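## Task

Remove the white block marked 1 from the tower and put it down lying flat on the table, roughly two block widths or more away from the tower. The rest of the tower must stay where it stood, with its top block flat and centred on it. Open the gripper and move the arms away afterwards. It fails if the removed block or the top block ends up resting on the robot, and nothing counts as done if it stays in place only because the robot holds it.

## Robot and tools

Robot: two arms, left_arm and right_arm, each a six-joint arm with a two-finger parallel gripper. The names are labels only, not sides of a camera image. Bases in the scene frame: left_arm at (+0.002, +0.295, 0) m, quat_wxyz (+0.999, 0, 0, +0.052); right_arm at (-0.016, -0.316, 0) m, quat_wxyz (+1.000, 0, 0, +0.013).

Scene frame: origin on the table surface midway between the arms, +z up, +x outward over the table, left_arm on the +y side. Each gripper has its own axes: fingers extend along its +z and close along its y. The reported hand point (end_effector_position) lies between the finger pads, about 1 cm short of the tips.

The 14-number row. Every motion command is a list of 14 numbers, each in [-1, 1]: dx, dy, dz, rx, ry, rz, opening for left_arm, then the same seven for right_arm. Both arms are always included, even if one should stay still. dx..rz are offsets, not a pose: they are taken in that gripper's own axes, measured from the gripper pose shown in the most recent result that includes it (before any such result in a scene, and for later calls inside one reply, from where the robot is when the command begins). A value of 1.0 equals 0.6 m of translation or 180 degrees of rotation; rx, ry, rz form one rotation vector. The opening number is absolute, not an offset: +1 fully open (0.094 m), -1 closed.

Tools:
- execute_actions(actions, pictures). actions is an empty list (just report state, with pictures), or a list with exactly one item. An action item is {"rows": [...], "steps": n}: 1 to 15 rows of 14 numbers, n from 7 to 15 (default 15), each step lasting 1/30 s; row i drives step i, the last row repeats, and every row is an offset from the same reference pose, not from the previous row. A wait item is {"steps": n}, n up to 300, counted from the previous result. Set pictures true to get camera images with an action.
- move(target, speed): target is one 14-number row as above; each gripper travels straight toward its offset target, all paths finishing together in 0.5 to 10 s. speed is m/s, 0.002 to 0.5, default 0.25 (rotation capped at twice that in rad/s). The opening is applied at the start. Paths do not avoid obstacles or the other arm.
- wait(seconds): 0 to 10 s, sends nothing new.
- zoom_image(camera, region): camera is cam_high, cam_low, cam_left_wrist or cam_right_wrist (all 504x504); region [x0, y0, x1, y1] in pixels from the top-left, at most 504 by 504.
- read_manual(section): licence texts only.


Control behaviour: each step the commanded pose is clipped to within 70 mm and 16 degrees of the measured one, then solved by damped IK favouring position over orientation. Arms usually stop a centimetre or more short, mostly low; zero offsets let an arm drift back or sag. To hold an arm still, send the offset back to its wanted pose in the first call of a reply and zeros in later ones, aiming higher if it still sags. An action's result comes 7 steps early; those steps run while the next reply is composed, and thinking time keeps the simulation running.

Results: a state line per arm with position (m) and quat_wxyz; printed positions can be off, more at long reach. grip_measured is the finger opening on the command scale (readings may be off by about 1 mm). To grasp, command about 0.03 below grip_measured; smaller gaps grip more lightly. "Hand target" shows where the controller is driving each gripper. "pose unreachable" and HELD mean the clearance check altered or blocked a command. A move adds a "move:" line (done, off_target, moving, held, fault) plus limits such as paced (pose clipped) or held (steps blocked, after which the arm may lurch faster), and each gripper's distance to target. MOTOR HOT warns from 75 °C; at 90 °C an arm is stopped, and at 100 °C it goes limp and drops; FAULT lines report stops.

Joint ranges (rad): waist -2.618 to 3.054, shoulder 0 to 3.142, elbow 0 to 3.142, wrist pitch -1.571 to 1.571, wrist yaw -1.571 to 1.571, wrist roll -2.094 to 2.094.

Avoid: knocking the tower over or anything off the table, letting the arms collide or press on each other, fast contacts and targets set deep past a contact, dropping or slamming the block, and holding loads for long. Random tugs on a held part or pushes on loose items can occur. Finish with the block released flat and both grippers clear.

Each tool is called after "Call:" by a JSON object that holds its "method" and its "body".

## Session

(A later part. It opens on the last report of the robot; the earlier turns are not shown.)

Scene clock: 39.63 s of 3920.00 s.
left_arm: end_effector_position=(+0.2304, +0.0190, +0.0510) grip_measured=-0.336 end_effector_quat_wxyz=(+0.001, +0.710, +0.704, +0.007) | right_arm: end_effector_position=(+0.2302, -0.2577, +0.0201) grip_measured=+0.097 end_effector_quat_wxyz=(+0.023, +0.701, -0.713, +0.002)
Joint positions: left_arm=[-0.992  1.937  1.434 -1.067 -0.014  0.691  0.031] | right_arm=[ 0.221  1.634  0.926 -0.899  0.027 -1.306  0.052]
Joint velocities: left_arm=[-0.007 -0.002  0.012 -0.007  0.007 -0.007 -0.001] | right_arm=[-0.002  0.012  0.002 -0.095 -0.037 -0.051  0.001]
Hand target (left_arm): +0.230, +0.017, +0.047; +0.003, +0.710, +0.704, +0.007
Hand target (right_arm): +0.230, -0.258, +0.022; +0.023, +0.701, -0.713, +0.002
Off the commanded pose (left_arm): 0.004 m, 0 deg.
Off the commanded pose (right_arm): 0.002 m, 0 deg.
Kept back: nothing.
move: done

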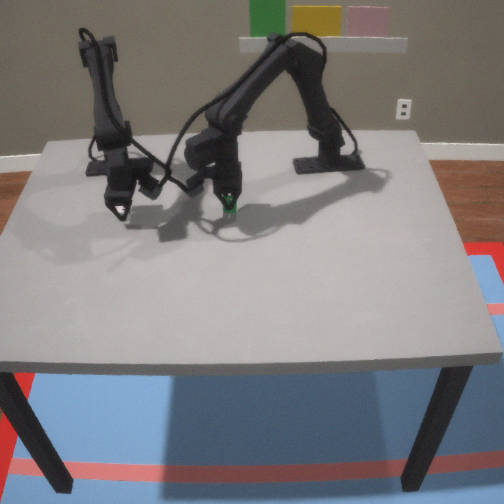

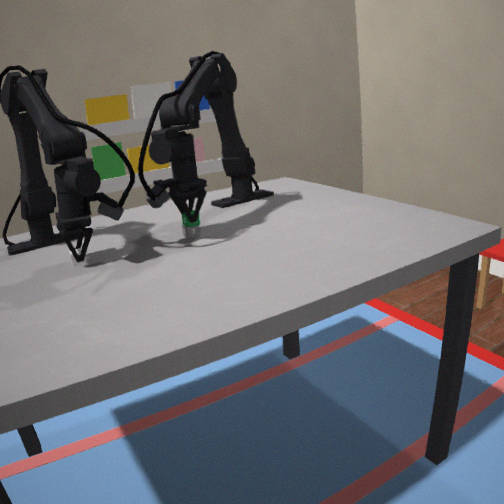

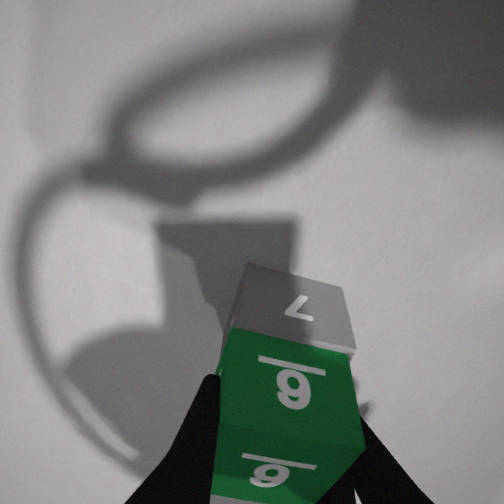

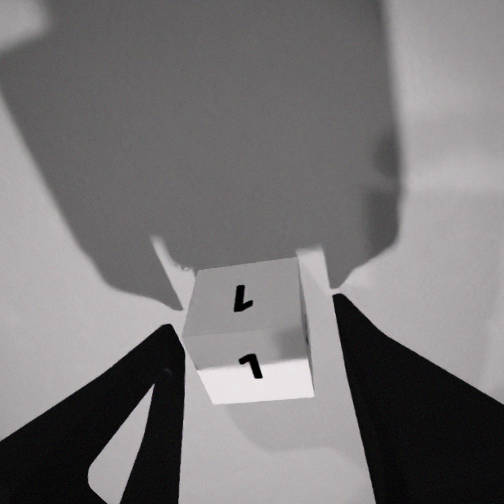

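Call:
{"method": "move", "body": {"target": [-0.005,-0.002,0.009,0,0,0,-0.37, 0,0,-0.08,0,0,0,0.1], "speed": 0.08}}

Call:
{"method": "zoom_image", "body": {"camera": "cam_left_wrist", "region": [170, 230, 410, 470]}}

Scene clock: 41.10 s of 3920.00 s.
left_arm: end_effector_position=(+0.2304, +0.0190, +0.0510) grip_measured=-0.336 end_effector_quat_wxyz=(+0.001, +0.709, +0.705, +0.007) | right_arm: end_effector_position=(+0.2285, -0.2582, +0.0564) grip_measured=+0.097 end_effector_quat_wxyz=(+0.036, +0.701, -0.712, -0.005)
Joint positions: left_arm=[-0.992  1.937  1.434 -1.067 -0.014  0.688  0.031] | right_arm=[ 0.221  1.601  1.045 -1.082  0.027 -1.306  0.052]
Joint velocities: left_arm=[-0.002  0.007  0.002  0.022  0.022 -0.051  0.001] | right_arm=[-0.012  0.002 -0.002 -0.066  0.022  0.051 -0.001]
Hand target (left_arm): +0.229, +0.016, +0.046; +0.001, +0.710, +0.704, +0.007
Hand target (right_arm): +0.232, -0.255, +0.068; +0.023, +0.701, -0.713, +0.002
Off the commanded pose (left_arm): 0.006 m, 0 deg.
Off the commanded pose (right_arm): 0.012 m, 2 deg.
Kept back: nothing.
move: off_target (right_arm)

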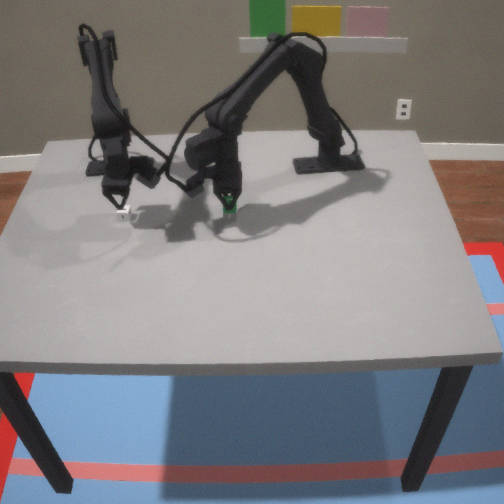

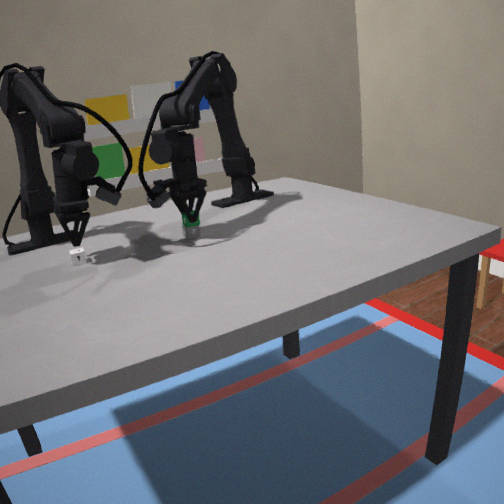

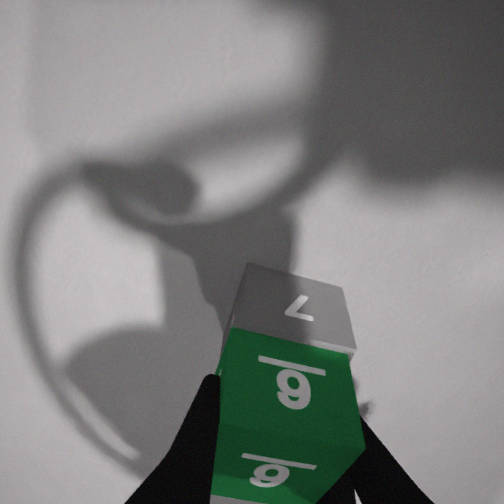

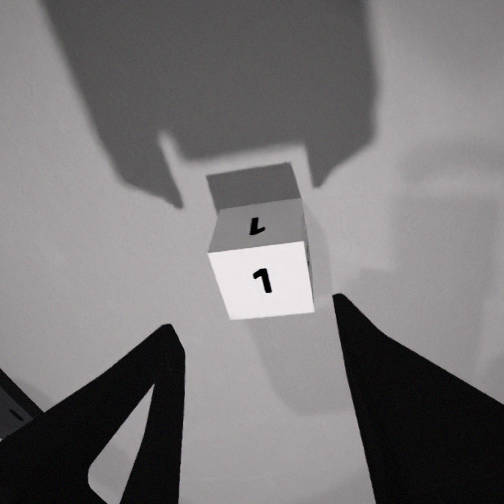

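Region (170, 230, 410, 470) of cam_left_wrist's 504x504 image, scaled by 2.100, with more detail than that image has.

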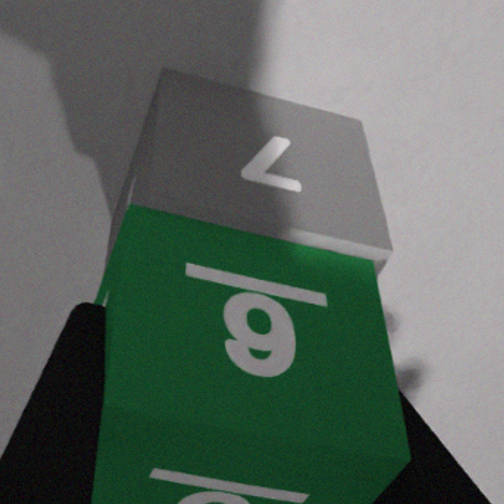

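Call:
{"method": "execute_actions", "body": {"actions": [{"rows": [[0,0,0,0,0,0,-0.33,0,0,-0.02,0,0,0,0.1],[0,0,0,0,0,0,-0.3,0,0,-0.02,0,0,0,0.1],[0,0,0,0,0,0,-0.25,0,0,-0.02,0,0,0,0.1],[0,0,0,0,0,0,-0.15,0,0,-0.02,0,0,0,0.1],[0,0,0,0,0,0,0.0,0,0,-0.02,0,0,0,0.1],[0,0,0,0,0,0,0.15,0,0,-0.02,0,0,0,0.1]], "steps": 10}]}}

Call:
{"method": "move", "body": {"target": [0,0,-0.11,0,0,0,0.15, 0,0,-0.06,0,0,0,0.1], "speed": 0.12}}

Call:
{"method": "zoom_image", "body": {"camera": "cam_low", "region": [150, 175, 225, 250]}}

Call:
{"method": "zoom_image", "body": {"camera": "cam_high", "region": [195, 165, 265, 235]}}

Scene clock: 41.60 s of 3920.00 s.
left_arm: end_effector_position=(+0.2304, +0.0190, +0.0510) grip_measured=-0.271 end_effector_quat_wxyz=(+0.001, +0.709, +0.705, +0.007) | right_arm: end_effector_position=(+0.2276, -0.2584, +0.0588) grip_measured=+0.097 end_effector_quat_wxyz=(+0.039, +0.701, -0.712, -0.007)
Joint positions: left_arm=[-0.992  1.937  1.434 -1.067 -0.014  0.688  0.034] | right_arm=[ 0.221  1.601  1.055 -1.098  0.027 -1.306  0.052]
Joint velocities: left_arm=[ 0.012  0.007 -0.012 -0.037 -0.007 -0.081  0.039] | right_arm=[-0.002 -0.012  0.11  -0.11  -0.007 -0.007  0.001]
Steps of this call (steps 1 to 12: nothing new was sent; steps 13 to 15: the first 3 steps of this action). Readings (end_effector_position):
13: left_arm (+0.2304, +0.0190, +0.0510) | right_arm (+0.2280, -0.2583, +0.0570)
14: left_arm (+0.2304, +0.0190, +0.0510) | right_arm (+0.2276, -0.2584, +0.0579)
15: the state above

Scene clock: 43.10 s of 3920.00 s.
left_arm: end_effector_position=(+0.2275, +0.0226, +0.1055) grip_measured=+0.148 end_effector_quat_wxyz=(-0.013, +0.709, +0.705, +0.008) | right_arm: end_effector_position=(+0.2268, -0.2586, +0.0864) grip_measured=+0.097 end_effector_quat_wxyz=(+0.052, +0.701, -0.712, -0.015)
Joint positions: left_arm=[-0.992  1.913  1.619 -1.305 -0.014  0.688  0.054] | right_arm=[ 0.221  1.601  1.165 -1.24   0.027 -1.306  0.052]
Joint velocities: left_arm=[ 0.012 -0.017  0.012  0.037 -0.051  0.037 -0.   ] | right_arm=[-0.002  0.007 -0.002 -0.066 -0.037  0.051  0.001]
Hand target (left_arm): +0.229, +0.020, +0.117; +0.001, +0.709, +0.705, +0.007
Hand target (right_arm): +0.229, -0.256, +0.096; +0.042, +0.701, -0.712, -0.009
Off your previous action's commanded pose (left_arm): 0.000 m, 0 deg at its last step (step 7 of this call).
Off your previous action's commanded pose (right_arm): 0.008 m, 1 deg at its last step (step 7 of this call).
Off the commanded pose (left_arm): 0.012 m, 2 deg.
Off the commanded pose (right_arm): 0.010 m, 1 deg.
Kept back: nothing.
move: off_target (left_arm)

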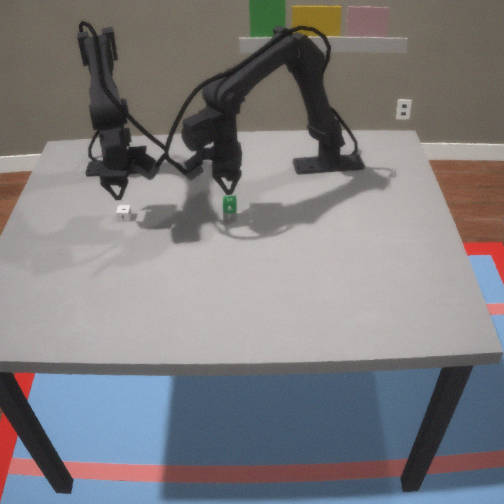

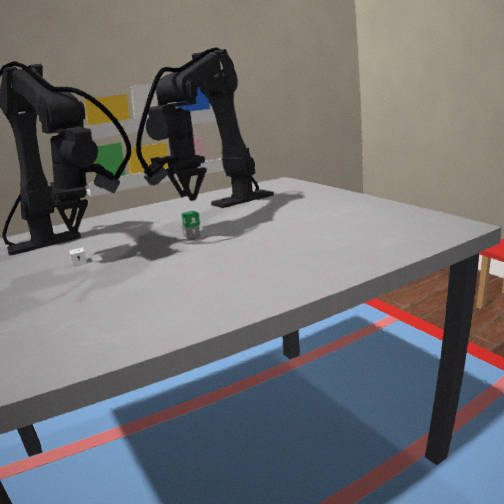

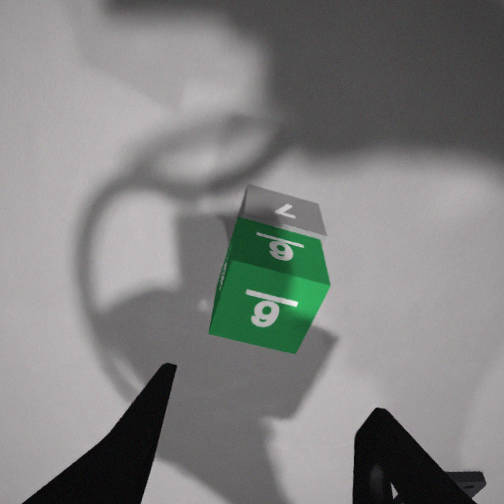

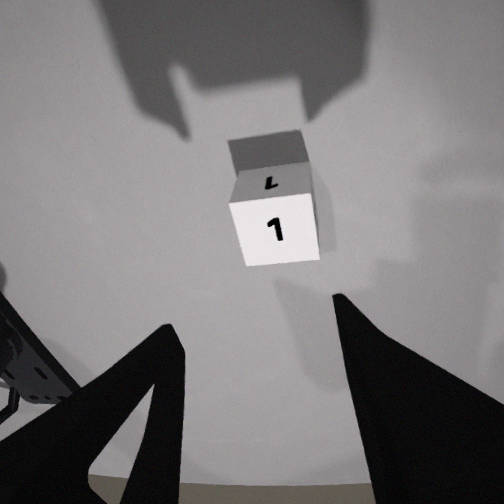

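Region (150, 175, 225, 250) of cam_low's 504x504 image, scaled by 6.720, with more detail than that image has.

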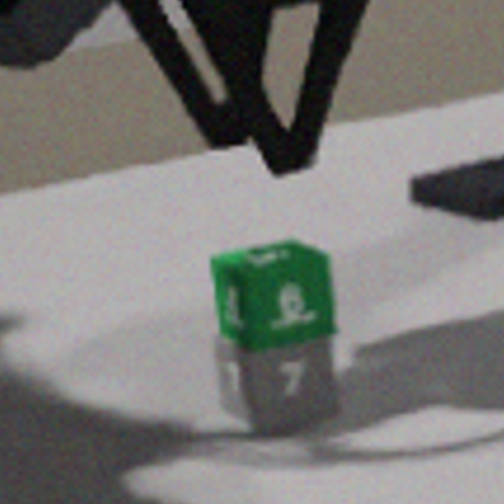

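Region (195, 165, 265, 235) of cam_high's 504x504 image, scaled by 7.200, with more detail than that image has.

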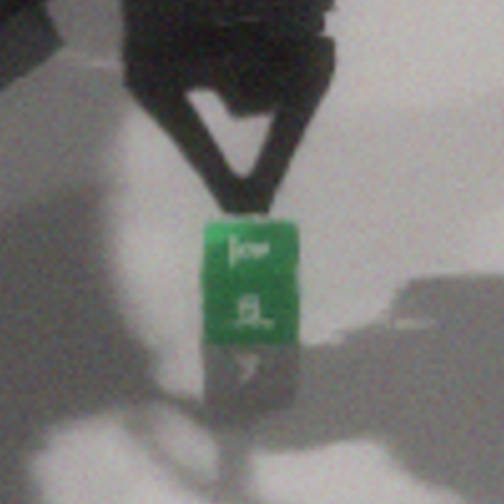

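Call:
{"method": "move", "body": {"target": [0.15,0,-0.05,0,0,0,0.15, 0,0.05,-0.06,0,0,0,0.1], "speed": 0.25}}

Call:
{"method": "finished_scene", "body": {"scene": 1}}

Scene clock: 44.30 s of 3920.00 s.
left_arm: end_effector_position=(+0.2322, +0.1087, +0.1343) grip_measured=+0.148 end_effector_quat_wxyz=(-0.012, +0.706, +0.708, +0.007) | right_arm: end_effector_position=(+0.2000, -0.2584, +0.1148) grip_measured=+0.097 end_effector_quat_wxyz=(+0.065, +0.701, -0.710, -0.020)
Joint positions: left_arm=[-0.796  1.682  1.448 -1.359 -0.016  0.876  0.054] | right_arm=[ 0.251  1.515  1.191 -1.381  0.027 -1.278  0.052]
Joint velocities: left_arm=[-0.007  0.002  0.012  0.037 -0.022 -0.081  0.   ] | right_arm=[ 0.007  0.007  0.007  0.022 -0.037  0.037 -0.   ]
Hand target (left_arm): +0.228, +0.112, +0.136; -0.014, +0.709, +0.705, +0.007
Hand target (right_arm): +0.200, -0.255, +0.125; +0.052, +0.700, -0.712, -0.015
Off the commanded pose (left_arm): 0.006 m, 1 deg.
Off the commanded pose (right_arm): 0.010 m, 2 deg.
Kept back: nothing.
move: done

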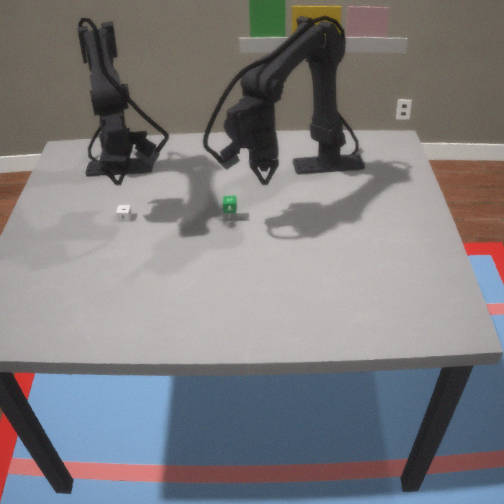

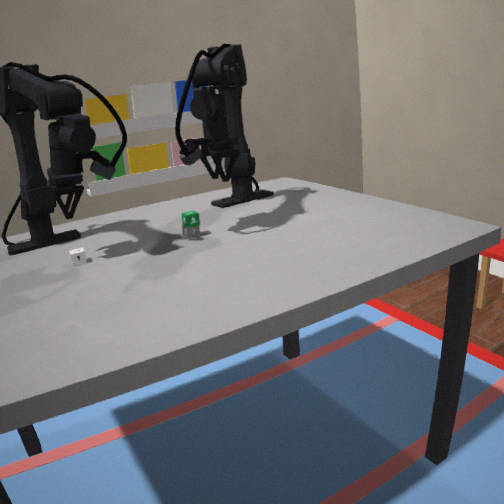

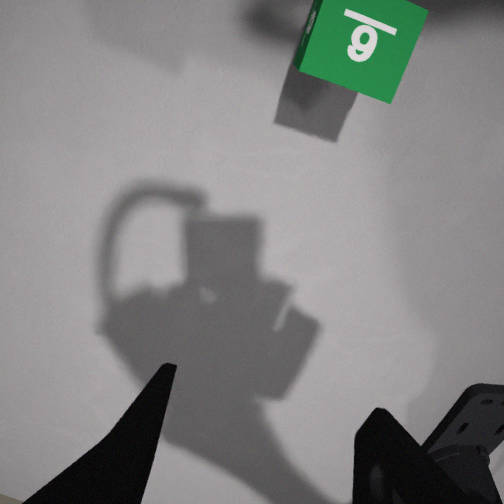

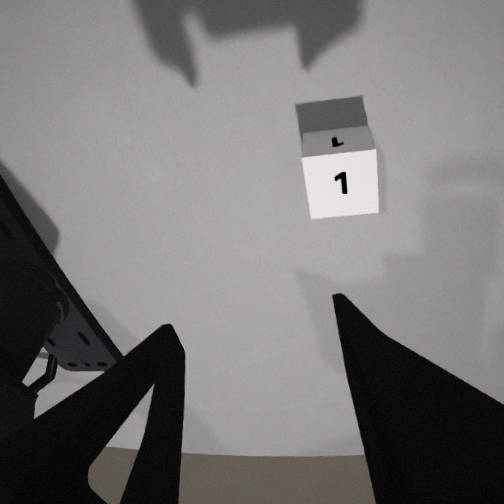

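The scene is finished: the task was done.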